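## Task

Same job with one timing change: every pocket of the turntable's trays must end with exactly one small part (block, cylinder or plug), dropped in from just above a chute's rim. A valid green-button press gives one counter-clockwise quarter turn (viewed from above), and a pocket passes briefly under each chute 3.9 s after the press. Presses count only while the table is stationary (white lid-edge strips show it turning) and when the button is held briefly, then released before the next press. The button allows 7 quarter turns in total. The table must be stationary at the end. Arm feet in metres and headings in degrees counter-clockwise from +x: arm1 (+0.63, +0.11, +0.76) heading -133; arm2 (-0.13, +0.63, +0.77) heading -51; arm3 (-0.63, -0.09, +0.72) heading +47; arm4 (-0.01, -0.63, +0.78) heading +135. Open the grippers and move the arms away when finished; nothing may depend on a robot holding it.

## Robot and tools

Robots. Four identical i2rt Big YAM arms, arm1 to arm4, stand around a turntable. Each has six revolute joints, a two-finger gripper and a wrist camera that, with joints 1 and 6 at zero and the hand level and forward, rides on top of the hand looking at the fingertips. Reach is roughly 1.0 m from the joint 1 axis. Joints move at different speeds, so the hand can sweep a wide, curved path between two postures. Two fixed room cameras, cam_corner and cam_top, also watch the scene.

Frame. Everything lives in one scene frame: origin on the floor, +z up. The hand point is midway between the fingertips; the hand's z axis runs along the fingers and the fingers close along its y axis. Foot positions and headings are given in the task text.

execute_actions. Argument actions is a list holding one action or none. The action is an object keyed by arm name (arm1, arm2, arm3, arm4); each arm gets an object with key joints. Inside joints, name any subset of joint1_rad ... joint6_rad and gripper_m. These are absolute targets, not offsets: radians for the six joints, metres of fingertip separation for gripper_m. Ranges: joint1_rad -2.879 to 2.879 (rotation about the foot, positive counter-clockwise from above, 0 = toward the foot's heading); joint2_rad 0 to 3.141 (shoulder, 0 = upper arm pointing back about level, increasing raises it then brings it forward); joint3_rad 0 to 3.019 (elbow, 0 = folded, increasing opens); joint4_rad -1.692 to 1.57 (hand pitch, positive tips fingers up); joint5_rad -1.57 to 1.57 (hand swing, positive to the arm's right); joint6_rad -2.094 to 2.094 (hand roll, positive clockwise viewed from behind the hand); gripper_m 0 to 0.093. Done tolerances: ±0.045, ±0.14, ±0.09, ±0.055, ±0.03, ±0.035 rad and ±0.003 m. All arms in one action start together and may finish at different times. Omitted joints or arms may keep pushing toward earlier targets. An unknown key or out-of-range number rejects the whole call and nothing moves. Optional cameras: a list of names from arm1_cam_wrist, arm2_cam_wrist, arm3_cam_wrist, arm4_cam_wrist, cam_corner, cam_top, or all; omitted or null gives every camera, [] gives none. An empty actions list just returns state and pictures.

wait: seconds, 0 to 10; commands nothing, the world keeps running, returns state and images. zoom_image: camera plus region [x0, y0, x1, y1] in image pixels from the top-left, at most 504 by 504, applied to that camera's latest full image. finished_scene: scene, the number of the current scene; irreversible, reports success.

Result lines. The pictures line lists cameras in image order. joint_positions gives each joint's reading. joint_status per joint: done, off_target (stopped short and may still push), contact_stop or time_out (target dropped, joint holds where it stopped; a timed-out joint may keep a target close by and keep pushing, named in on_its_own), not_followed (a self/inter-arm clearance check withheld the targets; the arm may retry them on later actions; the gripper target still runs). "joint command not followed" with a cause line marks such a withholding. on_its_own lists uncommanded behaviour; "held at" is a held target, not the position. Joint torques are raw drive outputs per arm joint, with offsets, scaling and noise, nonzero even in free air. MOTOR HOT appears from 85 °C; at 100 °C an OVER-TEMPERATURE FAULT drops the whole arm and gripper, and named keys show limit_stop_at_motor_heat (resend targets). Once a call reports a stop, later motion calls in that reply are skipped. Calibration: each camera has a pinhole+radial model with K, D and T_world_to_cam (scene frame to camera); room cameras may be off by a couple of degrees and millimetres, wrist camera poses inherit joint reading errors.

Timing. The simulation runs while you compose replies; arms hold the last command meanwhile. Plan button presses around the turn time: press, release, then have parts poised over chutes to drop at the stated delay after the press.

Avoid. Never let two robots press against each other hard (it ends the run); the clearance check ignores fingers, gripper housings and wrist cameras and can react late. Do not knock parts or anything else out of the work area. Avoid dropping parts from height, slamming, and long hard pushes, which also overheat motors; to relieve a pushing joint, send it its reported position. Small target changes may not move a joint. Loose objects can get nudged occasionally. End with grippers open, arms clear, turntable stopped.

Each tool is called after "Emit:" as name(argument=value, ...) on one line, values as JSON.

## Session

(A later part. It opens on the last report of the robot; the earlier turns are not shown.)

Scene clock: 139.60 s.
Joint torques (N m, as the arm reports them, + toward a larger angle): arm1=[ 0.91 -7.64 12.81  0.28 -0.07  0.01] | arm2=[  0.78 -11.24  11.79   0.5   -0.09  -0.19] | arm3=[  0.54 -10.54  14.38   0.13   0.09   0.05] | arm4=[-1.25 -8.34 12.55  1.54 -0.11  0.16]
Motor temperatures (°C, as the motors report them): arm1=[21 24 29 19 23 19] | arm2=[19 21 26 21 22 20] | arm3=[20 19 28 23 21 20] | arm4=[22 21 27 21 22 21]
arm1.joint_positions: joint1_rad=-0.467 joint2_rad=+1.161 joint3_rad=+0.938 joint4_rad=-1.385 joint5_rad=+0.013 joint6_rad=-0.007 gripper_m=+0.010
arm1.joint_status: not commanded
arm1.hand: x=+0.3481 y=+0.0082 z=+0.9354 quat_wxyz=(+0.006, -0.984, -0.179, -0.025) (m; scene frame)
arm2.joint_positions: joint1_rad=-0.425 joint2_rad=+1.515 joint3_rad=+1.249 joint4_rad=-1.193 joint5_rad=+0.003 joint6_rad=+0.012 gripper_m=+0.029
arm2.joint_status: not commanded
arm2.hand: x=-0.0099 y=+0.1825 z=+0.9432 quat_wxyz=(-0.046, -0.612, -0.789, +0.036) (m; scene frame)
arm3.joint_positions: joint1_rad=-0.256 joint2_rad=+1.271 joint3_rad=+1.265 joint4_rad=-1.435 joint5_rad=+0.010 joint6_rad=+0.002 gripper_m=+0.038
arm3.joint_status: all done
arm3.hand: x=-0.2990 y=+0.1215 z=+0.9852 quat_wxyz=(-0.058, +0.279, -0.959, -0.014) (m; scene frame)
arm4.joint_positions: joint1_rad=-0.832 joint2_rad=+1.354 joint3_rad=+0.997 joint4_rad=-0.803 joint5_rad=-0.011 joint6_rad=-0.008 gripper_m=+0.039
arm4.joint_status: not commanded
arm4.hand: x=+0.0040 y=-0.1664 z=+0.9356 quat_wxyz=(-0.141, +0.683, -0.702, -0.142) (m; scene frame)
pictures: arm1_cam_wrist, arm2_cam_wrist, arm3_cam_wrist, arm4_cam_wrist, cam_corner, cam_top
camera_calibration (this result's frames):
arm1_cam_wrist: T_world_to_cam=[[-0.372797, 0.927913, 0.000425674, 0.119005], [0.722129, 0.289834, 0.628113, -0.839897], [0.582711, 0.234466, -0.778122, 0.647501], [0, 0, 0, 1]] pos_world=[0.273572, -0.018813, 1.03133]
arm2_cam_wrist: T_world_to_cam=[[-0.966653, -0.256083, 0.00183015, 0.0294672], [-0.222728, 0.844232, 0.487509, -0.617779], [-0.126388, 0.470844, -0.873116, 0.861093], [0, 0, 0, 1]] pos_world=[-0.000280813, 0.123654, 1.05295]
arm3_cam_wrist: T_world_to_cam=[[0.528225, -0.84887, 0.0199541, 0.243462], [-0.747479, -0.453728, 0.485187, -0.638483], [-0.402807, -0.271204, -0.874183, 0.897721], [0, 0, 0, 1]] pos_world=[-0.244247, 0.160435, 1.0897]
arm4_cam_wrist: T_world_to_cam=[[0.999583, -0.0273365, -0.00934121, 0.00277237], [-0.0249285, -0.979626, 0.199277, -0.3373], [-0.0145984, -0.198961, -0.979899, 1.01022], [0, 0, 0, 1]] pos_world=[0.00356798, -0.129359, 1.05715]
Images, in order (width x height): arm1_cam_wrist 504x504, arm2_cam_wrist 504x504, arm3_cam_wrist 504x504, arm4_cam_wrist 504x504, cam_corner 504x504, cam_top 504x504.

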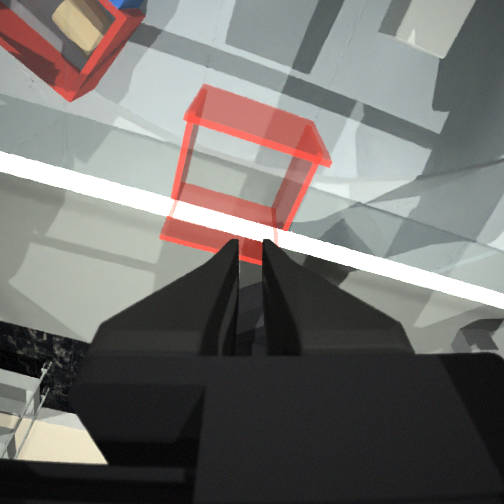

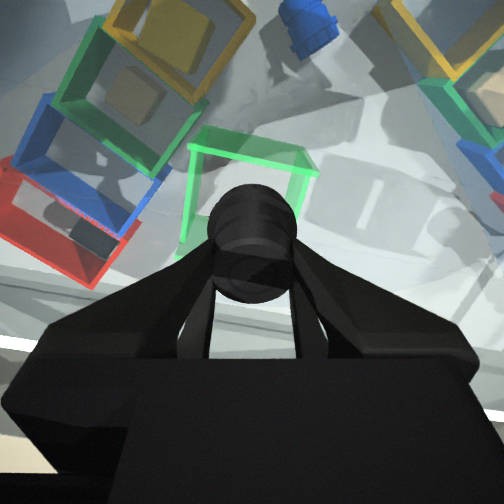

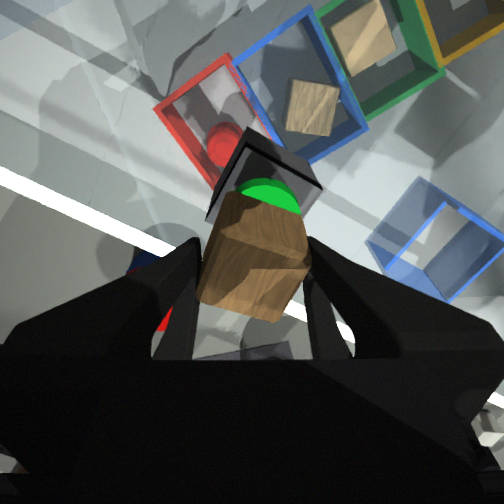

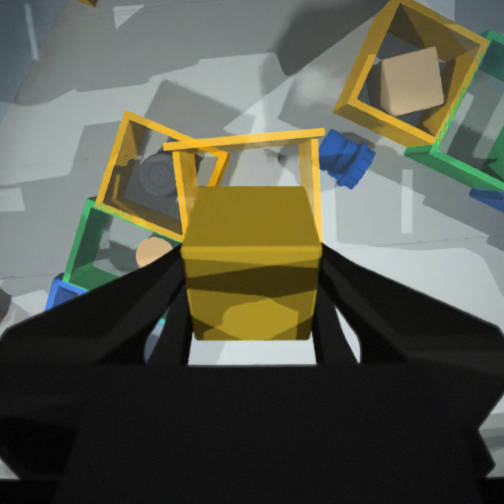

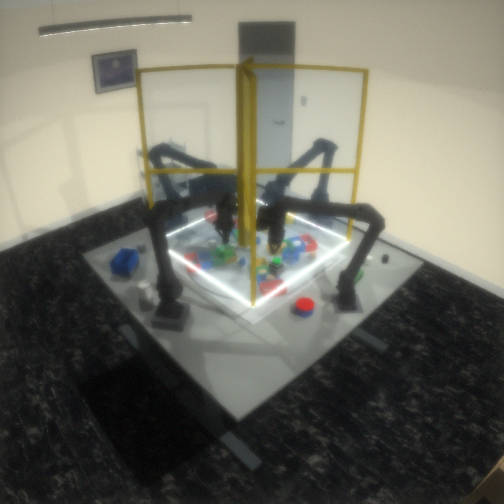

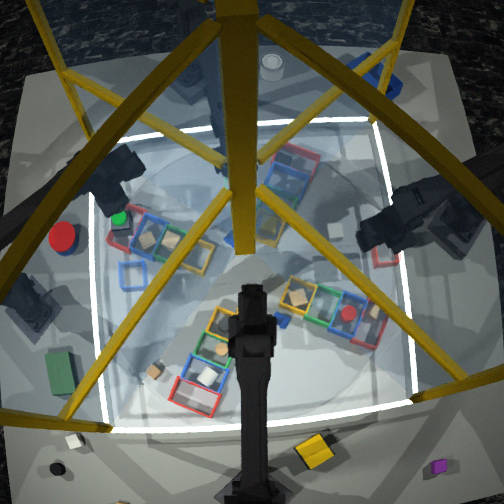

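Arm1 retry.

Emit:
execute_actions(actions=[{"arm1":{"joints":{"joint2_rad":0.7,"joint3_rad":0.8,"joint4_rad":-1.5,"gripper_m":0.093}}}], cameras=[])

Emit:
execute_actions(actions=[{"arm1":{"joints":{"joint1_rad":0.6}}}], cameras=[])

Emit:
execute_actions(actions=[{"arm1":{"joints":{"joint2_rad":2.39,"joint3_rad":2.34,"joint4_rad":-1.4}}}], cameras=[])

Emit:
execute_actions(actions=[{"arm1":{"joints":{"joint2_rad":2.5}}}], cameras=["arm1_cam_wrist"])

Emit:
execute_actions(actions=[{"arm1":{"joints":{"gripper_m":0.01}}}], cameras=[])

Emit:
execute_actions(actions=[{"arm1":{"joints":{"joint2_rad":2.1}}}], cameras=[])

Emit:
execute_actions(actions=[{"arm1":{"joints":{"joint2_rad":0.7,"joint3_rad":0.8,"joint4_rad":-1.5}}}], cameras=[])

Emit:
execute_actions(actions=[{"arm1":{"joints":{"joint1_rad":-0.47}}}], cameras=[])

Emit:
execute_actions(actions=[{"arm1":{"joints":{"joint2_rad":1.15,"joint3_rad":0.97,"joint4_rad":-1.38,"joint6_rad":0.25}}}], cameras=["arm1_cam_wrist"])

Scene clock: 142.30 s.
Joint torques (N m, as the arm reports them, + toward a larger angle): arm1=[ 0.85  0.87 11.08  0.21 -0.07  0.04] | arm2=[  0.82 -11.29  11.79   0.5   -0.09  -0.19] | arm3=[  0.57 -10.65  14.35   0.12   0.09   0.04] | arm4=[-0.89 -7.71 12.46  1.48 -0.1   0.17]
Motor temperatures (°C, as the motors report them): arm1=[21 24 29 19 23 19] | arm2=[19 21 27 21 22 20] | arm3=[20 19 28 23 21 20] | arm4=[22 22 27 21 22 21]
arm1.joint_positions: joint1_rad=-0.467 joint2_rad=+0.693 joint3_rad=+0.793 joint4_rad=-1.494 joint5_rad=+0.013 joint6_rad=-0.007 gripper_m=+0.093
arm1.joint_status: all done
arm1.hand: x=+0.4407 y=+0.0429 z=+0.9827 quat_wxyz=(-0.013, -0.981, -0.177, +0.081) (m; scene frame)
arm2.joint_positions: joint1_rad=-0.425 joint2_rad=+1.515 joint3_rad=+1.249 joint4_rad=-1.193 joint5_rad=+0.003 joint6_rad=+0.012 gripper_m=+0.029
arm2.joint_status: not commanded
arm2.hand: x=-0.0099 y=+0.1825 z=+0.9432 quat_wxyz=(-0.046, -0.612, -0.789, +0.036) (m; scene frame)
arm3.joint_positions: joint1_rad=-0.256 joint2_rad=+1.271 joint3_rad=+1.265 joint4_rad=-1.435 joint5_rad=+0.010 joint6_rad=+0.002 gripper_m=+0.038
arm3.joint_status: not commanded
arm3.hand: x=-0.2990 y=+0.1215 z=+0.9852 quat_wxyz=(-0.058, +0.279, -0.959, -0.014) (m; scene frame)
arm4.joint_positions: joint1_rad=-0.832 joint2_rad=+1.354 joint3_rad=+0.997 joint4_rad=-0.803 joint5_rad=-0.011 joint6_rad=-0.008 gripper_m=+0.039
arm4.joint_status: not commanded
arm4.hand: x=+0.0040 y=-0.1664 z=+0.9356 quat_wxyz=(-0.141, +0.683, -0.702, -0.142) (m; scene frame)
pictures: none
No camera images: the call's "cameras" was empty. Leave "cameras" out to get every camera's image.

Scene clock: 143.83 s.
Joint torques (N m, as the arm reports them, + toward a larger angle): arm1=[ 1.27  1.26 11.1   0.25 -0.07  0.01] | arm2=[  0.82 -11.27  11.8    0.53  -0.09  -0.19] | arm3=[  0.65 -10.65  14.32   0.12   0.1    0.05] | arm4=[-1.04 -7.98 12.68  1.5  -0.12  0.15]
Motor temperatures (°C, as the motors report them): arm1=[21 23 29 19 23 19] | arm2=[19 21 27 21 22 20] | arm3=[20 19 28 23 21 20] | arm4=[22 22 27 21 22 21]
arm1.joint_positions: joint1_rad=+0.597 joint2_rad=+0.693 joint3_rad=+0.793 joint4_rad=-1.494 joint5_rad=+0.013 joint6_rad=-0.007 gripper_m=+0.093
arm1.joint_status: all done
arm1.hand: x=+0.5936 y=-0.0858 z=+0.9858 quat_wxyz=(-0.060, -0.755, -0.650, +0.067) (m; scene frame)
arm2.joint_positions: joint1_rad=-0.425 joint2_rad=+1.515 joint3_rad=+1.249 joint4_rad=-1.193 joint5_rad=+0.003 joint6_rad=+0.012 gripper_m=+0.029
arm2.joint_status: not commanded
arm2.hand: x=-0.0099 y=+0.1825 z=+0.9432 quat_wxyz=(-0.046, -0.612, -0.789, +0.036) (m; scene frame)
arm3.joint_positions: joint1_rad=-0.256 joint2_rad=+1.271 joint3_rad=+1.265 joint4_rad=-1.435 joint5_rad=+0.010 joint6_rad=+0.002 gripper_m=+0.038
arm3.joint_status: not commanded
arm3.hand: x=-0.2990 y=+0.1215 z=+0.9852 quat_wxyz=(-0.058, +0.279, -0.959, -0.014) (m; scene frame)
arm4.joint_positions: joint1_rad=-0.832 joint2_rad=+1.354 joint3_rad=+0.997 joint4_rad=-0.803 joint5_rad=-0.011 joint6_rad=-0.008 gripper_m=+0.039
arm4.joint_status: not commanded
arm4.hand: x=+0.0040 y=-0.1664 z=+0.9356 quat_wxyz=(-0.141, +0.683, -0.702, -0.142) (m; scene frame)
pictures: none
No camera images: the call's "cameras" was empty. Leave "cameras" out to get every camera's image.

Scene clock: 145.90 s.
Joint torques (N m, as the arm reports them, + toward a larger angle): arm1=[  1.82 -29.98  14.83   0.27  -0.07   0.02] | arm2=[  0.83 -11.28  11.79   0.53  -0.09  -0.19] | arm3=[  0.63 -10.55  14.31   0.12   0.09   0.05] | arm4=[-1.45 -8.04 12.57  1.45 -0.11  0.15]
Motor temperatures (°C, as the motors report them): arm1=[21 24 29 19 23 19] | arm2=[19 21 27 21 22 20] | arm3=[20 19 28 23 21 20] | arm4=[22 22 27 21 22 21]
arm1.joint_positions: joint1_rad=+0.597 joint2_rad=+2.414 joint3_rad=+2.289 joint4_rad=-1.401 joint5_rad=+0.013 joint6_rad=-0.007 gripper_m=+0.093
arm1.joint_status: all done
arm1.hand: x=+0.5132 y=-0.6233 z=+0.8050 quat_wxyz=(-0.017, -0.757, -0.653, +0.017) (m; scene frame)
arm2.joint_positions: joint1_rad=-0.425 joint2_rad=+1.515 joint3_rad=+1.249 joint4_rad=-1.193 joint5_rad=+0.003 joint6_rad=+0.012 gripper_m=+0.029
arm2.joint_status: not commanded
arm2.hand: x=-0.0099 y=+0.1825 z=+0.9432 quat_wxyz=(-0.046, -0.612, -0.789, +0.036) (m; scene frame)
arm3.joint_positions: joint1_rad=-0.256 joint2_rad=+1.271 joint3_rad=+1.265 joint4_rad=-1.435 joint5_rad=+0.010 joint6_rad=+0.002 gripper_m=+0.038
arm3.joint_status: not commanded
arm3.hand: x=-0.2990 y=+0.1215 z=+0.9852 quat_wxyz=(-0.058, +0.279, -0.959, -0.014) (m; scene frame)
arm4.joint_positions: joint1_rad=-0.832 joint2_rad=+1.354 joint3_rad=+0.997 joint4_rad=-0.803 joint5_rad=-0.011 joint6_rad=-0.008 gripper_m=+0.039
arm4.joint_status: not commanded
arm4.hand: x=+0.0040 y=-0.1664 z=+0.9356 quat_wxyz=(-0.141, +0.683, -0.702, -0.142) (m; scene frame)
pictures: none
No camera images: the call's "cameras" was empty. Leave "cameras" out to get every camera's image.

Scene clock: 147.10 s.
Joint torques (N m, as the arm reports them, + toward a larger angle): arm1=[  1.76 -28.77  13.72   0.1   -0.07   0.03] | arm2=[  0.86 -11.22  11.79   0.54  -0.09  -0.2 ] | arm3=[  0.64 -10.62  14.34   0.14   0.1    0.05] | arm4=[-1.59 -7.85 12.48  1.45 -0.09  0.16]
Motor temperatures (°C, as the motors report them): arm1=[21 24 29 19 23 19] | arm2=[19 21 27 21 22 20] | arm3=[20 19 29 23 21 20] | arm4=[22 22 27 21 22 21]
arm1.joint_positions: joint1_rad=+0.597 joint2_rad=+2.512 joint3_rad=+2.300 joint4_rad=-1.401 joint5_rad=+0.013 joint6_rad=-0.007 gripper_m=+0.093
arm1.joint_status: all done
arm1.hand: x=+0.5157 y=-0.6147 z=+0.7388 quat_wxyz=(+0.011, -0.757, -0.653, -0.016) (m; scene frame)
arm2.joint_positions: joint1_rad=-0.425 joint2_rad=+1.515 joint3_rad=+1.249 joint4_rad=-1.193 joint5_rad=+0.003 joint6_rad=+0.012 gripper_m=+0.029
arm2.joint_status: not commanded
arm2.hand: x=-0.0099 y=+0.1825 z=+0.9432 quat_wxyz=(-0.046, -0.612, -0.789, +0.036) (m; scene frame)
arm3.joint_positions: joint1_rad=-0.256 joint2_rad=+1.271 joint3_rad=+1.265 joint4_rad=-1.435 joint5_rad=+0.010 joint6_rad=+0.002 gripper_m=+0.038
arm3.joint_status: not commanded
arm3.hand: x=-0.2990 y=+0.1215 z=+0.9852 quat_wxyz=(-0.058, +0.279, -0.959, -0.014) (m; scene frame)
arm4.joint_positions: joint1_rad=-0.832 joint2_rad=+1.354 joint3_rad=+0.997 joint4_rad=-0.803 joint5_rad=-0.011 joint6_rad=-0.008 gripper_m=+0.039
arm4.joint_status: not commanded
arm4.hand: x=+0.0040 y=-0.1664 z=+0.9356 quat_wxyz=(-0.141, +0.683, -0.702, -0.142) (m; scene frame)
pictures: arm1_cam_wrist
camera_calibration (this result's frames):
arm1_cam_wrist: T_world_to_cam=[[-0.9922, 0.124543, -0.00528945, 0.589387], [0.0945378, 0.779456, 0.619283, -0.0258295], [0.0812505, 0.613952, -0.78515, 1.03998], [0, 0, 0, 1]] pos_world=[0.502733, -0.691767, 0.835651]
Images, in order (width x height): arm1_cam_wrist 504x504.

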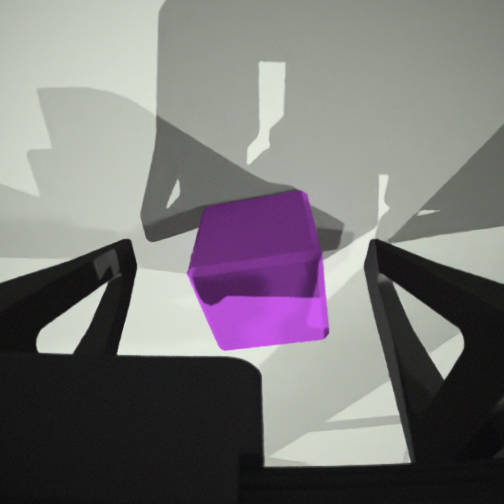

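Scene clock: 147.80 s.
Joint torques (N m, as the arm reports them, + toward a larger angle): arm1=[  2.12 -28.62  13.59   0.14  -0.1    0.02] | arm2=[  0.84 -11.23  11.79   0.53  -0.08  -0.19] | arm3=[  0.76 -10.65  14.32   0.09   0.09   0.05] | arm4=[-1.39 -7.52 12.6   1.32 -0.12  0.16]
Motor temperatures (°C, as the motors report them): arm1=[21 24 30 19 23 19] | arm2=[19 21 27 21 22 20] | arm3=[20 19 29 23 21 20] | arm4=[22 22 27 21 22 21]
arm1.joint_positions: joint1_rad=+0.597 joint2_rad=+2.512 joint3_rad=+2.300 joint4_rad=-1.401 joint5_rad=+0.013 joint6_rad=-0.007 gripper_m=+0.041
arm1.joint_status: gripper_m off_target (ended at +0.041, target +0.010)
arm1.hand: x=+0.5156 y=-0.6147 z=+0.7388 quat_wxyz=(+0.012, -0.757, -0.653, -0.016) (m; scene frame)
arm2.joint_positions: joint1_rad=-0.425 joint2_rad=+1.515 joint3_rad=+1.249 joint4_rad=-1.193 joint5_rad=+0.003 joint6_rad=+0.012 gripper_m=+0.029
arm2.joint_status: not commanded
arm2.hand: x=-0.0099 y=+0.1825 z=+0.9432 quat_wxyz=(-0.046, -0.612, -0.789, +0.036) (m; scene frame)
arm3.joint_positions: joint1_rad=-0.256 joint2_rad=+1.271 joint3_rad=+1.265 joint4_rad=-1.435 joint5_rad=+0.010 joint6_rad=+0.002 gripper_m=+0.038
arm3.joint_status: not commanded
arm3.hand: x=-0.2990 y=+0.1215 z=+0.9852 quat_wxyz=(-0.058, +0.279, -0.959, -0.014) (m; scene frame)
arm4.joint_positions: joint1_rad=-0.832 joint2_rad=+1.354 joint3_rad=+0.997 joint4_rad=-0.803 joint5_rad=-0.011 joint6_rad=-0.008 gripper_m=+0.039
arm4.joint_status: not commanded
arm4.hand: x=+0.0040 y=-0.1664 z=+0.9356 quat_wxyz=(-0.141, +0.683, -0.702, -0.142) (m; scene frame)
pictures: none
No camera images: the call's "cameras" was empty. Leave "cameras" out to get every camera's image.

Scene clock: 149.50 s.
Joint torques (N m, as the arm reports them, + toward a larger angle): arm1=[  1.64 -26.75  12.05   0.77  -0.08   0.01] | arm2=[  0.82 -11.28  11.8    0.52  -0.09  -0.19] | arm3=[  0.66 -10.57  14.33   0.1    0.1    0.05] | arm4=[-0.79 -7.94 12.49  1.43 -0.11  0.16]
Motor temperatures (°C, as the motors report them): arm1=[21 24 29 19 23 19] | arm2=[19 21 27 21 22 20] | arm3=[20 19 29 23 21 20] | arm4=[22 22 27 21 22 21]
arm1.joint_positions: joint1_rad=+0.597 joint2_rad=+2.122 joint3_rad=+2.326 joint4_rad=-1.401 joint5_rad=+0.013 joint6_rad=-0.007 gripper_m=+0.041
arm1.joint_status: all done
arm1.hand: x=+0.5092 y=-0.6240 z=+1.0328 quat_wxyz=(-0.123, -0.746, -0.639, +0.142) (m; scene frame)
arm2.joint_positions: joint1_rad=-0.425 joint2_rad=+1.515 joint3_rad=+1.249 joint4_rad=-1.193 joint5_rad=+0.003 joint6_rad=+0.012 gripper_m=+0.029
arm2.joint_status: not commanded
arm2.hand: x=-0.0099 y=+0.1825 z=+0.9432 quat_wxyz=(-0.046, -0.612, -0.789, +0.036) (m; scene frame)
arm3.joint_positions: joint1_rad=-0.256 joint2_rad=+1.271 joint3_rad=+1.265 joint4_rad=-1.435 joint5_rad=+0.010 joint6_rad=+0.002 gripper_m=+0.038
arm3.joint_status: not commanded
arm3.hand: x=-0.2990 y=+0.1215 z=+0.9852 quat_wxyz=(-0.058, +0.279, -0.959, -0.014) (m; scene frame)
arm4.joint_positions: joint1_rad=-0.832 joint2_rad=+1.354 joint3_rad=+0.997 joint4_rad=-0.803 joint5_rad=-0.011 joint6_rad=-0.008 gripper_m=+0.039
arm4.joint_status: not commanded
arm4.hand: x=+0.0040 y=-0.1664 z=+0.9356 quat_wxyz=(-0.141, +0.683, -0.702, -0.142) (m; scene frame)
pictures: none
No camera images: the call's "cameras" was empty. Leave "cameras" out to get every camera's image.

Scene clock: 151.30 s.
Joint torques (N m, as the arm reports them, + toward a larger angle): arm1=[ 1.51 -0.32 11.28  0.57 -0.07  0.03] | arm2=[  0.79 -11.21  11.8    0.51  -0.09  -0.19] | arm3=[  0.61 -10.52  14.31   0.13   0.09   0.05] | arm4=[-1.17 -7.95 12.54  1.4  -0.09  0.19]
Motor temperatures (°C, as the motors report them): arm1=[21 24 29 19 23 19] | arm2=[19 21 27 21 22 20] | arm3=[20 19 29 23 21 20] | arm4=[22 22 27 21 22 21]
arm1.joint_positions: joint1_rad=+0.597 joint2_rad=+0.706 joint3_rad=+0.793 joint4_rad=-1.502 joint5_rad=+0.013 joint6_rad=-0.007 gripper_m=+0.041
arm1.joint_status: all done
arm1.hand: x=+0.5937 y=-0.0852 z=+0.9833 quat_wxyz=(-0.053, -0.756, -0.650, +0.059) (m; scene frame)
arm2.joint_positions: joint1_rad=-0.425 joint2_rad=+1.515 joint3_rad=+1.249 joint4_rad=-1.193 joint5_rad=+0.003 joint6_rad=+0.012 gripper_m=+0.029
arm2.joint_status: not commanded
arm2.hand: x=-0.0099 y=+0.1825 z=+0.9432 quat_wxyz=(-0.046, -0.612, -0.789, +0.036) (m; scene frame)
arm3.joint_positions: joint1_rad=-0.256 joint2_rad=+1.271 joint3_rad=+1.265 joint4_rad=-1.435 joint5_rad=+0.010 joint6_rad=+0.002 gripper_m=+0.038
arm3.joint_status: not commanded
arm3.hand: x=-0.2990 y=+0.1215 z=+0.9852 quat_wxyz=(-0.058, +0.279, -0.959, -0.014) (m; scene frame)
arm4.joint_positions: joint1_rad=-0.832 joint2_rad=+1.354 joint3_rad=+0.997 joint4_rad=-0.803 joint5_rad=-0.011 joint6_rad=-0.008 gripper_m=+0.039
arm4.joint_status: not commanded
arm4.hand: x=+0.0040 y=-0.1664 z=+0.9356 quat_wxyz=(-0.141, +0.683, -0.702, -0.142) (m; scene frame)
pictures: none
No camera images: the call's "cameras" was empty. Leave "cameras" out to get every camera's image.

Scene clock: 152.83 s.
Joint torques (N m, as the arm reports them, + toward a larger angle): arm1=[ 0.84 -0.51 11.03  0.41 -0.06  0.03] | arm2=[  0.82 -11.26  11.8    0.51  -0.09  -0.19] | arm3=[  0.61 -10.51  14.34   0.13   0.1    0.04] | arm4=[-1.3  -8.26 12.62  1.33 -0.12  0.13]
Motor temperatures (°C, as the motors report them): arm1=[21 24 29 19 23 19] | arm2=[19 21 27 21 22 20] | arm3=[20 19 29 23 21 20] | arm4=[22 22 27 21 22 21]
arm1.joint_positions: joint1_rad=-0.467 joint2_rad=+0.706 joint3_rad=+0.793 joint4_rad=-1.502 joint5_rad=+0.013 joint6_rad=-0.007 gripper_m=+0.041
arm1.joint_status: all done
arm1.hand: x=+0.4413 y=+0.0432 z=+0.9802 quat_wxyz=(-0.011, -0.982, -0.177, +0.070) (m; scene frame)
arm2.joint_positions: joint1_rad=-0.425 joint2_rad=+1.515 joint3_rad=+1.249 joint4_rad=-1.193 joint5_rad=+0.003 joint6_rad=+0.012 gripper_m=+0.029
arm2.joint_status: not commanded
arm2.hand: x=-0.0099 y=+0.1825 z=+0.9432 quat_wxyz=(-0.046, -0.612, -0.789, +0.036) (m; scene frame)
arm3.joint_positions: joint1_rad=-0.256 joint2_rad=+1.271 joint3_rad=+1.265 joint4_rad=-1.435 joint5_rad=+0.010 joint6_rad=+0.002 gripper_m=+0.038
arm3.joint_status: not commanded
arm3.hand: x=-0.2990 y=+0.1215 z=+0.9852 quat_wxyz=(-0.058, +0.279, -0.959, -0.014) (m; scene frame)
arm4.joint_positions: joint1_rad=-0.832 joint2_rad=+1.354 joint3_rad=+0.997 joint4_rad=-0.803 joint5_rad=-0.011 joint6_rad=-0.008 gripper_m=+0.039
arm4.joint_status: not commanded
arm4.hand: x=+0.0040 y=-0.1664 z=+0.9356 quat_wxyz=(-0.141, +0.683, -0.702, -0.142) (m; scene frame)
pictures: none
No camera images: the call's "cameras" was empty. Leave "cameras" out to get every camera's image.

Scene clock: 154.10 s.
Joint torques (N m, as the arm reports them, + toward a larger angle): arm1=[ 0.92 -7.87 13.35  0.21 -0.03  0.1 ] | arm2=[  0.84 -11.24  11.8    0.52  -0.08  -0.19] | arm3=[  0.64 -10.6   14.37   0.13   0.09   0.05] | arm4=[-1.98 -8.32 12.54  1.43 -0.07  0.19]
Motor temperatures (°C, as the motors report them): arm1=[21 24 29 19 23 19] | arm2=[19 21 27 21 22 20] | arm3=[20 19 29 23 21 20] | arm4=[22 22 27 21 22 21]
arm1.joint_positions: joint1_rad=-0.467 joint2_rad=+1.164 joint3_rad=+0.934 joint4_rad=-1.385 joint5_rad=+0.013 joint6_rad=+0.242 gripper_m=+0.041
arm1.joint_status: all done
arm1.hand: x=+0.3490 y=+0.0086 z=+0.9333 quat_wxyz=(+0.009, -0.998, -0.056, -0.027) (m; scene frame)
arm2.joint_positions: joint1_rad=-0.425 joint2_rad=+1.515 joint3_rad=+1.249 joint4_rad=-1.193 joint5_rad=+0.003 joint6_rad=+0.012 gripper_m=+0.029
arm2.joint_status: not commanded
arm2.hand: x=-0.0099 y=+0.1825 z=+0.9432 quat_wxyz=(-0.046, -0.612, -0.789, +0.036) (m; scene frame)
arm3.joint_positions: joint1_rad=-0.256 joint2_rad=+1.271 joint3_rad=+1.265 joint4_rad=-1.435 joint5_rad=+0.010 joint6_rad=+0.002 gripper_m=+0.038
arm3.joint_status: not commanded
arm3.hand: x=-0.2990 y=+0.1215 z=+0.9852 quat_wxyz=(-0.058, +0.279, -0.959, -0.014) (m; scene frame)
arm4.joint_positions: joint1_rad=-0.832 joint2_rad=+1.354 joint3_rad=+0.997 joint4_rad=-0.803 joint5_rad=-0.011 joint6_rad=-0.008 gripper_m=+0.039
arm4.joint_status: not commanded
arm4.hand: x=+0.0040 y=-0.1664 z=+0.9356 quat_wxyz=(-0.141, +0.683, -0.702, -0.142) (m; scene frame)
pictures: arm1_cam_wrist
camera_calibration (this result's frames):
arm1_cam_wrist: T_world_to_cam=[[-0.13333, 0.990971, 0.014123, 0.0220489], [0.769993, 0.0946053, 0.631, -0.857053], [0.623967, 0.0950056, -0.775654, 0.629743], [0, 0, 0, 1]] pos_world=[0.269925, -0.00059717, 1.02895]
Images, in order (width x height): arm1_cam_wrist 504x504.

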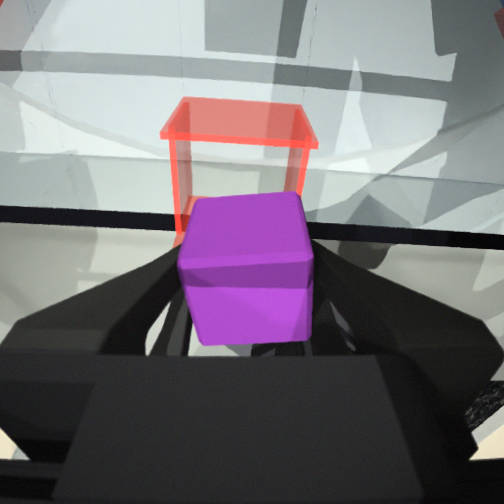

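Emit:
execute_actions(actions=[{"arm3":{"joints":{"joint3_rad":1.11,"joint4_rad":-1.33}},"arm1":{"joints":{"joint4_rad":-1.35}}}], cameras=[])

Emit:
execute_actions(actions=[{"arm3":{"joints":{"joint1_rad":-0.66,"joint3_rad":1.29,"joint4_rad":-1.45}}}], cameras=[])

Emit:
execute_actions(actions=[{"arm3":{"joints":{"joint2_rad":1.27,"joint3_rad":1.18}}}], cameras=[])

Emit:
wait(seconds=1.4)

Emit:
execute_actions(actions=[{"arm1":{"joints":{"gripper_m":0.093}},"arm2":{"joints":{"gripper_m":0.093}},"arm3":{"joints":{"gripper_m":0.093}},"arm4":{"joints":{"gripper_m":0.093}}}], cameras=[])

Emit:
execute_actions(actions=[{"arm1":{"joints":{"joint2_rad":0.7,"joint3_rad":0.8,"joint4_rad":-1.5}},"arm2":{"joints":{"joint2_rad":0.7,"joint3_rad":0.8,"joint4_rad":-1.5}},"arm3":{"joints":{"joint2_rad":0.7,"joint3_rad":0.8,"joint4_rad":-1.5}},"arm4":{"joints":{"joint2_rad":0.7,"joint3_rad":0.8,"joint4_rad":-1.5}}}], cameras=[])

Emit:
wait(seconds=4)

Emit:
finished_scene(scene=2)

Scene clock: 156.67 s.
Joint torques (N m, as the arm reports them, + toward a larger angle): arm1=[ 0.89 -8.36 13.25  0.4  -0.04  0.13] | arm2=[  0.85 -11.29  11.8    0.52  -0.09  -0.19] | arm3=[  0.76 -10.06   8.18   1.15   0.11   0.05] | arm4=[-1.18 -8.25 12.58  1.4  -0.13  0.15]
Motor temperatures (°C, as the motors report them): arm1=[21 24 29 19 23 19] | arm2=[19 21 28 21 22 20] | arm3=[20 19 29 23 21 20] | arm4=[22 22 27 21 22 21]
arm1.joint_positions: joint1_rad=-0.467 joint2_rad=+1.164 joint3_rad=+0.934 joint4_rad=-1.361 joint5_rad=+0.013 joint6_rad=+0.242 gripper_m=+0.041
arm1.joint_status: all done
arm1.hand: x=+0.3436 y=+0.0067 z=+0.9330 quat_wxyz=(+0.006, -0.998, -0.055, -0.016) (m; scene frame)
arm2.joint_positions: joint1_rad=-0.425 joint2_rad=+1.515 joint3_rad=+1.249 joint4_rad=-1.193 joint5_rad=+0.003 joint6_rad=+0.012 gripper_m=+0.029
arm2.joint_status: not commanded
arm2.hand: x=-0.0099 y=+0.1825 z=+0.9432 quat_wxyz=(-0.046, -0.612, -0.789, +0.036) (m; scene frame)
arm3.joint_positions: joint1_rad=-0.256 joint2_rad=+1.265 joint3_rad=+1.139 joint4_rad=-1.343 joint5_rad=+0.009 joint6_rad=+0.002 gripper_m=+0.038
arm3.joint_status: all done
arm3.hand: x=-0.3095 y=+0.1152 z=+0.9388 quat_wxyz=(-0.045, +0.279, -0.959, -0.011) (m; scene frame)
arm4.joint_positions: joint1_rad=-0.832 joint2_rad=+1.354 joint3_rad=+0.997 joint4_rad=-0.803 joint5_rad=-0.011 joint6_rad=-0.008 gripper_m=+0.039
arm4.joint_status: not commanded
arm4.hand: x=+0.0040 y=-0.1664 z=+0.9356 quat_wxyz=(-0.141, +0.683, -0.702, -0.142) (m; scene frame)
pictures: none
No camera images: the call's "cameras" was empty. Leave "cameras" out to get every camera's image.

Scene clock: 157.70 s.
Joint torques (N m, as the arm reports them, + toward a larger angle): arm1=[ 0.69 -8.06 13.19  0.42 -0.03  0.13] | arm2=[  0.82 -11.28  11.81   0.52  -0.09  -0.19] | arm3=[ -0.31 -10.49  14.28   0.11   0.01   0.05] | arm4=[-1.49 -7.99 12.58  1.44 -0.11  0.15]
Motor temperatures (°C, as the motors report them): arm1=[21 24 30 19 23 19] | arm2=[19 21 28 21 22 20] | arm3=[20 19 29 23 21 20] | arm4=[22 22 27 21 22 21]
arm1.joint_positions: joint1_rad=-0.467 joint2_rad=+1.164 joint3_rad=+0.934 joint4_rad=-1.361 joint5_rad=+0.013 joint6_rad=+0.242 gripper_m=+0.041
arm1.joint_status: not commanded
arm1.hand: x=+0.3436 y=+0.0067 z=+0.9330 quat_wxyz=(+0.006, -0.998, -0.055, -0.016) (m; scene frame)
arm2.joint_positions: joint1_rad=-0.425 joint2_rad=+1.515 joint3_rad=+1.249 joint4_rad=-1.193 joint5_rad=+0.003 joint6_rad=+0.012 gripper_m=+0.029
arm2.joint_status: not commanded
arm2.hand: x=-0.0099 y=+0.1825 z=+0.9432 quat_wxyz=(-0.046, -0.612, -0.789, +0.036) (m; scene frame)
arm3.joint_positions: joint1_rad=-0.662 joint2_rad=+1.271 joint3_rad=+1.255 joint4_rad=-1.436 joint5_rad=+0.012 joint6_rad=+0.002 gripper_m=+0.038
arm3.joint_status: all done
arm3.hand: x=-0.2462 y=-0.0260 z=+0.9809 quat_wxyz=(-0.055, +0.080, -0.995, +0.002) (m; scene frame)
arm4.joint_positions: joint1_rad=-0.832 joint2_rad=+1.354 joint3_rad=+0.997 joint4_rad=-0.803 joint5_rad=-0.011 joint6_rad=-0.008 gripper_m=+0.039
arm4.joint_status: not commanded
arm4.hand: x=+0.0040 y=-0.1664 z=+0.9356 quat_wxyz=(-0.141, +0.683, -0.702, -0.142) (m; scene frame)
pictures: none
No camera images: the call's "cameras" was empty. Leave "cameras" out to get every camera's image.

Scene clock: 158.57 s.
Joint torques (N m, as the arm reports them, + toward a larger angle): arm1=[ 0.86 -8.29 13.18  0.45 -0.03  0.11] | arm2=[  0.86 -11.29  11.8    0.51  -0.09  -0.19] | arm3=[  0.16 -11.61  10.8    0.07   0.01   0.04] | arm4=[-1.48 -7.69 12.5   1.4  -0.09  0.17]
Motor temperatures (°C, as the motors report them): arm1=[21 24 30 19 23 19] | arm2=[19 21 28 21 22 20] | arm3=[20 19 29 23 21 20] | arm4=[22 22 27 21 22 21]
arm1.joint_positions: joint1_rad=-0.467 joint2_rad=+1.164 joint3_rad=+0.934 joint4_rad=-1.361 joint5_rad=+0.013 joint6_rad=+0.242 gripper_m=+0.041
arm1.joint_status: not commanded
arm1.hand: x=+0.3436 y=+0.0067 z=+0.9330 quat_wxyz=(+0.006, -0.998, -0.055, -0.016) (m; scene frame)
arm2.joint_positions: joint1_rad=-0.425 joint2_rad=+1.515 joint3_rad=+1.249 joint4_rad=-1.193 joint5_rad=+0.003 joint6_rad=+0.012 gripper_m=+0.029
arm2.joint_status: not commanded
arm2.hand: x=-0.0099 y=+0.1825 z=+0.9432 quat_wxyz=(-0.046, -0.612, -0.789, +0.036) (m; scene frame)
arm3.joint_positions: joint1_rad=-0.662 joint2_rad=+1.270 joint3_rad=+1.179 joint4_rad=-1.438 joint5_rad=+0.012 joint6_rad=+0.002 gripper_m=+0.038
arm3.joint_status: all done
arm3.hand: x=-0.2671 y=-0.0294 z=+0.9512 quat_wxyz=(-0.016, +0.080, -0.997, +0.005) (m; scene frame)
arm4.joint_positions: joint1_rad=-0.832 joint2_rad=+1.354 joint3_rad=+0.997 joint4_rad=-0.803 joint5_rad=-0.011 joint6_rad=-0.008 gripper_m=+0.039
arm4.joint_status: not commanded
arm4.hand: x=+0.0040 y=-0.1664 z=+0.9356 quat_wxyz=(-0.141, +0.683, -0.702, -0.142) (m; scene frame)
pictures: none
No camera images: the call's "cameras" was empty. Leave "cameras" out to get every camera's image.

Scene clock: 159.97 s.
Joint torques (N m, as the arm reports them, + toward a larger angle): arm1=[ 0.99 -7.99 13.18  0.42 -0.02  0.11] | arm2=[  0.89 -11.26  11.8    0.53  -0.09  -0.19] | arm3=[  0.08 -11.88  10.88   0.08   0.01   0.05] | arm4=[-1.43 -7.84 12.59  1.52 -0.09  0.14]
Motor temperatures (°C, as the motors report them): arm1=[21 24 30 19 23 19] | arm2=[19 21 28 21 22 20] | arm3=[20 19 29 23 21 20] | arm4=[22 22 27 21 22 21]
arm1.joint_positions: joint1_rad=-0.467 joint2_rad=+1.164 joint3_rad=+0.934 joint4_rad=-1.361 joint5_rad=+0.013 joint6_rad=+0.242 gripper_m=+0.041
arm1.joint_status: not commanded
arm1.hand: x=+0.3436 y=+0.0067 z=+0.9330 quat_wxyz=(+0.006, -0.998, -0.055, -0.016) (m; scene frame)
arm2.joint_positions: joint1_rad=-0.425 joint2_rad=+1.515 joint3_rad=+1.249 joint4_rad=-1.193 joint5_rad=+0.003 joint6_rad=+0.012 gripper_m=+0.029
arm2.joint_status: not commanded
arm2.hand: x=-0.0099 y=+0.1825 z=+0.9432 quat_wxyz=(-0.046, -0.612, -0.789, +0.036) (m; scene frame)
arm3.joint_positions: joint1_rad=-0.662 joint2_rad=+1.270 joint3_rad=+1.179 joint4_rad=-1.438 joint5_rad=+0.012 joint6_rad=+0.002 gripper_m=+0.038
arm3.joint_status: all done
arm3.hand: x=-0.2671 y=-0.0294 z=+0.9512 quat_wxyz=(-0.016, +0.080, -0.997, +0.005) (m; scene frame)
arm4.joint_positions: joint1_rad=-0.832 joint2_rad=+1.354 joint3_rad=+0.997 joint4_rad=-0.803 joint5_rad=-0.011 joint6_rad=-0.008 gripper_m=+0.039
arm4.joint_status: not commanded
arm4.hand: x=+0.0040 y=-0.1664 z=+0.9356 quat_wxyz=(-0.141, +0.683, -0.702, -0.142) (m; scene frame)
wait: 1.40 s; at rest by 0.27 s
pictures: arm1_cam_wrist, arm2_cam_wrist, arm3_cam_wrist, arm4_cam_wrist, cam_corner, cam_top
camera_calibration (this result's frames):
arm1_cam_wrist: T_world_to_cam=[[-0.132453, 0.991148, 0.00908128, 0.0276969], [0.783645, 0.0991044, 0.613253, -0.840734], [0.606924, 0.0883439, -0.789834, 0.652205], [0, 0, 0, 1]] pos_world=[0.266666, -0.0017495, 1.03046]
arm2_cam_wrist: T_world_to_cam=[[-0.966653, -0.256083, 0.00183015, 0.0294672], [-0.222728, 0.844232, 0.487509, -0.617779], [-0.126388, 0.470844, -0.873116, 0.861093], [0, 0, 0, 1]] pos_world=[-0.000280813, 0.123654, 1.05295]
arm3_cam_wrist: T_world_to_cam=[[0.151782, -0.98804, 0.027181, -0.0123135], [-0.821036, -0.110721, 0.560037, -0.747372], [-0.550329, -0.10732, -0.828022, 0.761383], [0, 0, 0, 1]] pos_world=[-0.192739, -0.013204, 1.04933]
arm4_cam_wrist: T_world_to_cam=[[0.999583, -0.0273365, -0.00934121, 0.00277237], [-0.0249285, -0.979626, 0.199277, -0.3373], [-0.0145984, -0.198961, -0.979899, 1.01022], [0, 0, 0, 1]] pos_world=[0.00356798, -0.129359, 1.05715]
Images, in order (width x height): arm1_cam_wrist 504x504, arm2_cam_wrist 504x504, arm3_cam_wrist 504x504, arm4_cam_wrist 504x504, cam_corner 504x504, cam_top 504x504.

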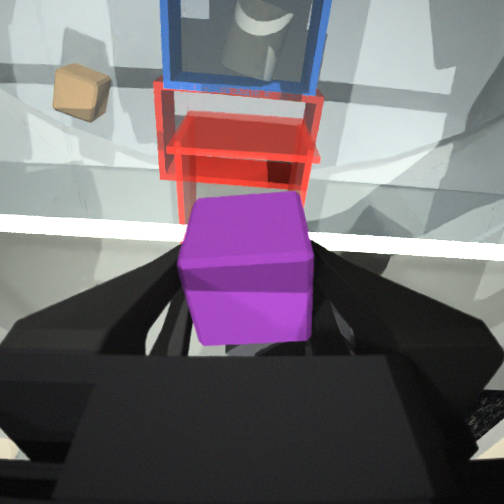

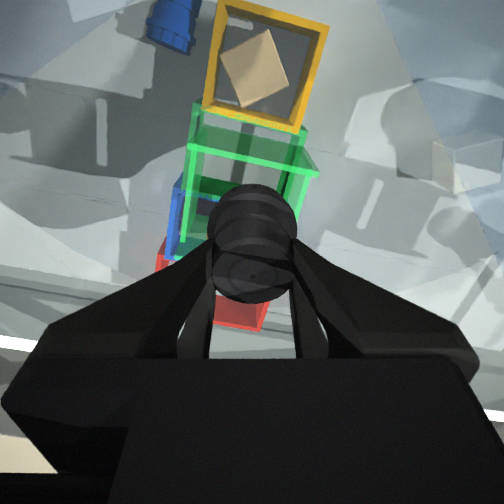

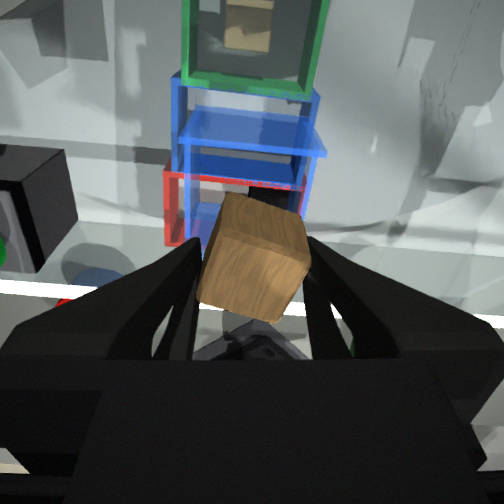

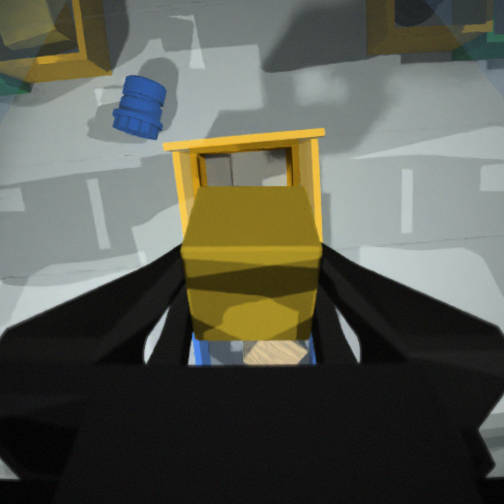

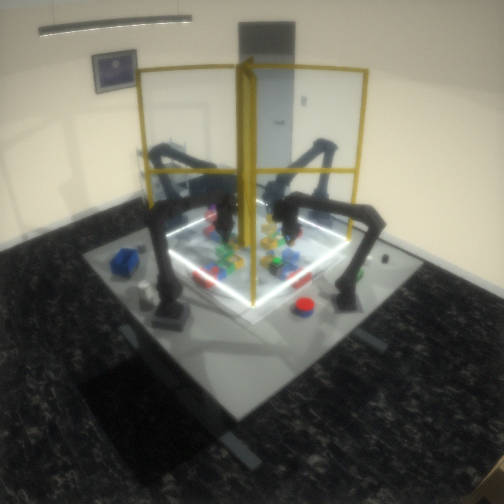

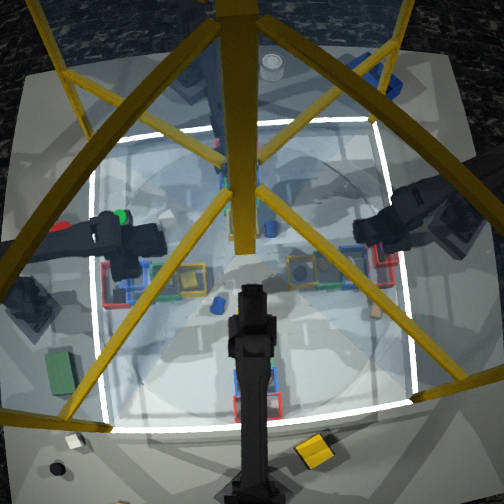

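Scene clock: 160.67 s.
Joint torques (N m, as the arm reports them, + toward a larger angle): arm1=[ 0.86 -8.22 13.25  0.46 -0.05  0.12] | arm2=[  0.83 -11.18  11.78   0.5   -0.09  -0.19] | arm3=[  0.06 -11.87  10.85   0.05   0.     0.04] | arm4=[-1.33 -8.13 12.61  1.41 -0.07  0.12]
Motor temperatures (°C, as the motors report them): arm1=[21 24 30 19 23 19] | arm2=[19 21 28 21 22 20] | arm3=[20 19 29 23 21 20] | arm4=[22 22 27 21 22 21]
arm1.joint_positions: joint1_rad=-0.467 joint2_rad=+1.163 joint3_rad=+0.934 joint4_rad=-1.361 joint5_rad=+0.013 joint6_rad=+0.242 gripper_m=+0.093
arm1.joint_status: all done
arm1.hand: x=+0.3436 y=+0.0067 z=+0.9331 quat_wxyz=(+0.006, -0.998, -0.055, -0.015) (m; scene frame)
arm2.joint_positions: joint1_rad=-0.425 joint2_rad=+1.515 joint3_rad=+1.249 joint4_rad=-1.193 joint5_rad=+0.003 joint6_rad=+0.012 gripper_m=+0.093
arm2.joint_status: all done
arm2.hand: x=-0.0099 y=+0.1825 z=+0.9432 quat_wxyz=(-0.046, -0.612, -0.789, +0.036) (m; scene frame)
arm3.joint_positions: joint1_rad=-0.662 joint2_rad=+1.270 joint3_rad=+1.179 joint4_rad=-1.438 joint5_rad=+0.012 joint6_rad=+0.002 gripper_m=+0.093
arm3.joint_status: all done
arm3.hand: x=-0.2671 y=-0.0294 z=+0.9512 quat_wxyz=(-0.016, +0.080, -0.997, +0.005) (m; scene frame)
arm4.joint_positions: joint1_rad=-0.832 joint2_rad=+1.354 joint3_rad=+0.997 joint4_rad=-0.803 joint5_rad=-0.011 joint6_rad=-0.008 gripper_m=+0.093
arm4.joint_status: all done
arm4.hand: x=+0.0040 y=-0.1664 z=+0.9356 quat_wxyz=(-0.141, +0.683, -0.702, -0.142) (m; scene frame)
pictures: none
No camera images: the call's "cameras" was empty. Leave "cameras" out to get every camera's image.

Scene clock: 162.07 s.
Joint torques (N m, as the arm reports them, + toward a larger angle): arm1=[ 0.82  0.87 11.15  0.21 -0.04  0.12] | arm2=[ 0.79  1.41  9.03  0.36 -0.09 -0.19] | arm3=[ 0.14 -1.72 10.31  0.42  0.    0.04] | arm4=[-0.96  0.66 10.91  0.15 -0.08  0.15]
Motor temperatures (°C, as the motors report them): arm1=[21 24 30 19 23 19] | arm2=[19 21 27 21 22 20] | arm3=[20 19 29 23 21 20] | arm4=[22 22 27 21 22 21]
arm1.joint_positions: joint1_rad=-0.467 joint2_rad=+0.693 joint3_rad=+0.793 joint4_rad=-1.494 joint5_rad=+0.013 joint6_rad=+0.242 gripper_m=+0.093
arm1.joint_status: all done
arm1.hand: x=+0.4405 y=+0.0429 z=+0.9826 quat_wxyz=(-0.023, -0.995, -0.054, +0.078) (m; scene frame)
arm2.joint_positions: joint1_rad=-0.425 joint2_rad=+0.696 joint3_rad=+0.800 joint4_rad=-1.495 joint5_rad=+0.003 joint6_rad=+0.012 gripper_m=+0.093
arm2.joint_status: all done
arm2.hand: x=-0.0795 y=+0.4396 z=+0.9970 quat_wxyz=(-0.073, -0.610, -0.787, +0.057) (m; scene frame)
arm3.joint_positions: joint1_rad=-0.662 joint2_rad=+0.696 joint3_rad=+0.809 joint4_rad=-1.489 joint5_rad=+0.012 joint6_rad=+0.002 gripper_m=+0.093
arm3.joint_status: all done
arm3.hand: x=-0.4283 y=-0.0558 z=+0.9481 quat_wxyz=(-0.092, +0.079, -0.993, -0.002) (m; scene frame)
arm4.joint_positions: joint1_rad=-0.832 joint2_rad=+0.697 joint3_rad=+0.802 joint4_rad=-1.491 joint5_rad=-0.011 joint6_rad=-0.008 gripper_m=+0.093
arm4.joint_status: all done
arm4.hand: x=-0.0061 y=-0.4285 z=+1.0055 quat_wxyz=(-0.060, +0.694, -0.714, -0.065) (m; scene frame)
pictures: none
No camera images: the call's "cameras" was empty. Leave "cameras" out to get every camera's image.

Scene clock: 166.07 s.
Joint torques (N m, as the arm reports them, + toward a larger angle): arm1=[ 0.9   0.62 11.1   0.19 -0.04  0.11] | arm2=[ 0.78  1.34  9.03  0.35 -0.09 -0.19] | arm3=[ 0.14 -1.82 10.37  0.4   0.    0.05] | arm4=[-1.27  0.62 11.02  0.11 -0.13  0.16]
Motor temperatures (°C, as the motors report them): arm1=[21 23 29 19 23 19] | arm2=[19 21 27 21 22 20] | arm3=[20 19 28 23 21 20] | arm4=[22 22 27 21 22 21]
arm1.joint_positions: joint1_rad=-0.467 joint2_rad=+0.693 joint3_rad=+0.793 joint4_rad=-1.494 joint5_rad=+0.013 joint6_rad=+0.242 gripper_m=+0.093
arm1.joint_status: all done
arm1.hand: x=+0.4405 y=+0.0429 z=+0.9826 quat_wxyz=(-0.023, -0.995, -0.054, +0.078) (m; scene frame)
arm2.joint_positions: joint1_rad=-0.425 joint2_rad=+0.696 joint3_rad=+0.800 joint4_rad=-1.495 joint5_rad=+0.003 joint6_rad=+0.012 gripper_m=+0.093
arm2.joint_status: all done
arm2.hand: x=-0.0795 y=+0.4396 z=+0.9970 quat_wxyz=(-0.073, -0.610, -0.787, +0.057) (m; scene frame)
arm3.joint_positions: joint1_rad=-0.662 joint2_rad=+0.696 joint3_rad=+0.809 joint4_rad=-1.489 joint5_rad=+0.012 joint6_rad=+0.002 gripper_m=+0.093
arm3.joint_status: all done
arm3.hand: x=-0.4283 y=-0.0558 z=+0.9481 quat_wxyz=(-0.092, +0.079, -0.993, -0.002) (m; scene frame)
arm4.joint_positions: joint1_rad=-0.832 joint2_rad=+0.697 joint3_rad=+0.802 joint4_rad=-1.491 joint5_rad=-0.011 joint6_rad=-0.008 gripper_m=+0.093
arm4.joint_status: all done
arm4.hand: x=-0.0061 y=-0.4285 z=+1.0055 quat_wxyz=(-0.060, +0.694, -0.714, -0.065) (m; scene frame)
wait: 4.00 s; at rest by 0.27 s
pictures: arm1_cam_wrist, arm2_cam_wrist, arm3_cam_wrist, arm4_cam_wrist, cam_corner, cam_top
camera_calibration (this result's frames):
arm1_cam_wrist: T_world_to_cam=[[-0.132299, 0.990628, -0.0339511, 0.0464308], [0.882543, 0.133319, 0.450937, -0.836245], [0.451238, 0.0296951, -0.89191, 0.800743], [0, 0, 0, 1]] pos_world=[0.382839, 0.0417131, 1.09286]
arm2_cam_wrist: T_world_to_cam=[[-0.966699, -0.255913, 0.00146728, 0.028202], [-0.230786, 0.874234, 0.427145, -0.830199], [-0.110595, 0.412582, -0.904182, 0.836008], [0, 0, 0, 1]] pos_world=[-0.0718778, 0.388084, 1.11048]
arm3_cam_wrist: T_world_to_cam=[[0.147859, -0.988684, 0.0253478, -0.0138386], [-0.8957, -0.122998, 0.427309, -0.787789], [-0.419356, -0.0858857, -0.90375, 0.796364], [0, 0, 0, 1]] pos_world=[-0.369616, -0.0421824, 1.05669]
arm4_cam_wrist: T_world_to_cam=[[0.99949, -0.0297497, -0.0115674, 0.00752771], [-0.0222955, -0.910016, 0.413973, -0.794198], [-0.0228421, -0.413505, -0.910216, 0.864421], [0, 0, 0, 1]] pos_world=[-0.00548576, -0.365067, 1.11567]
Images, in order (width x height): arm1_cam_wrist 504x504, arm2_cam_wrist 504x504, arm3_cam_wrist 504x504, arm4_cam_wrist 504x504, cam_corner 504x504, cam_top 504x504.

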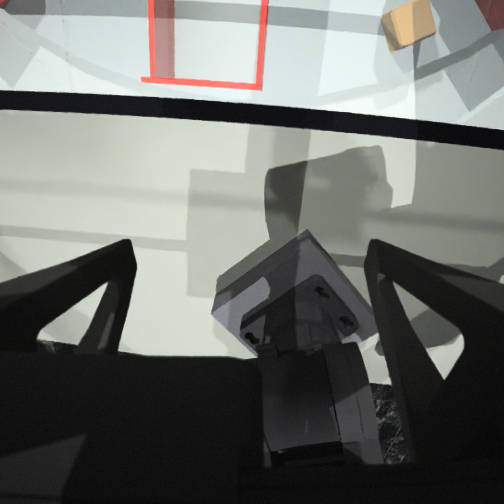

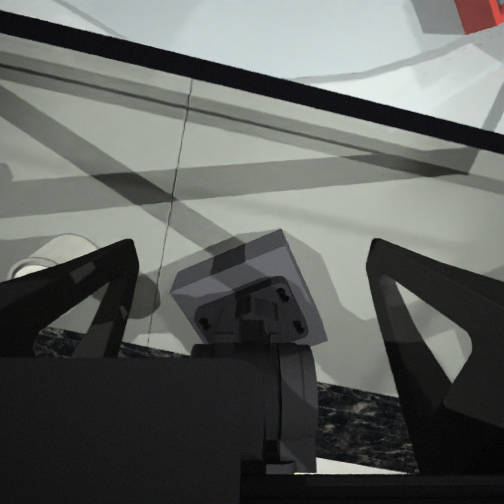

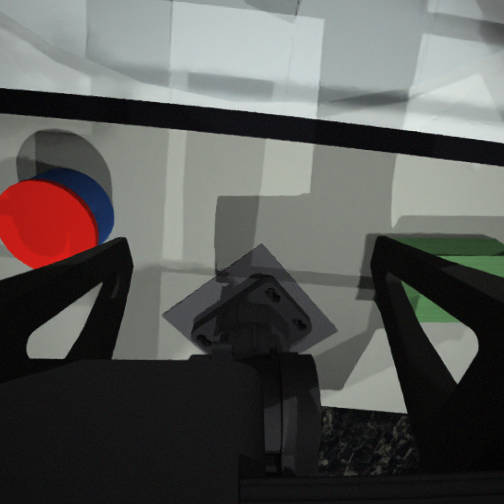

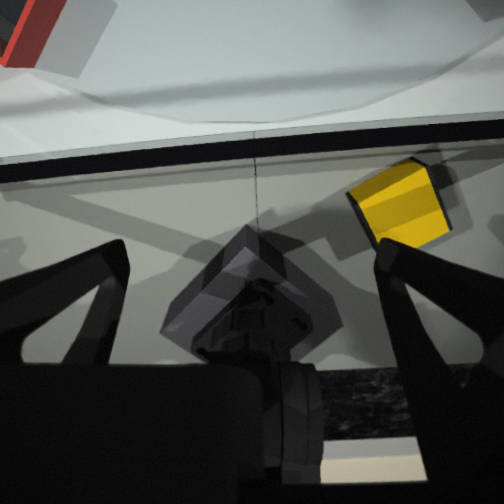

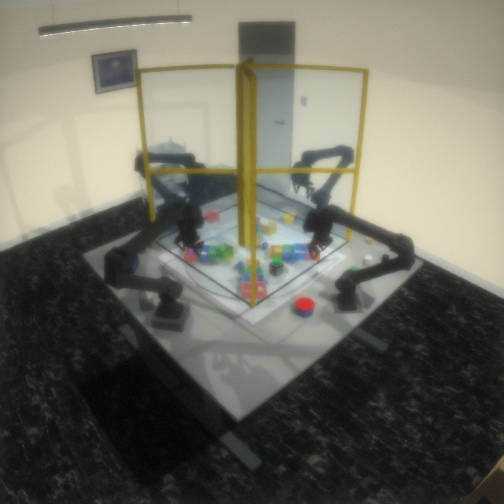

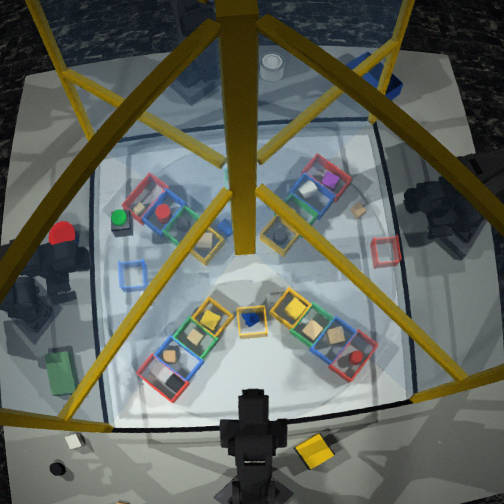

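The scene is finished: the task was done.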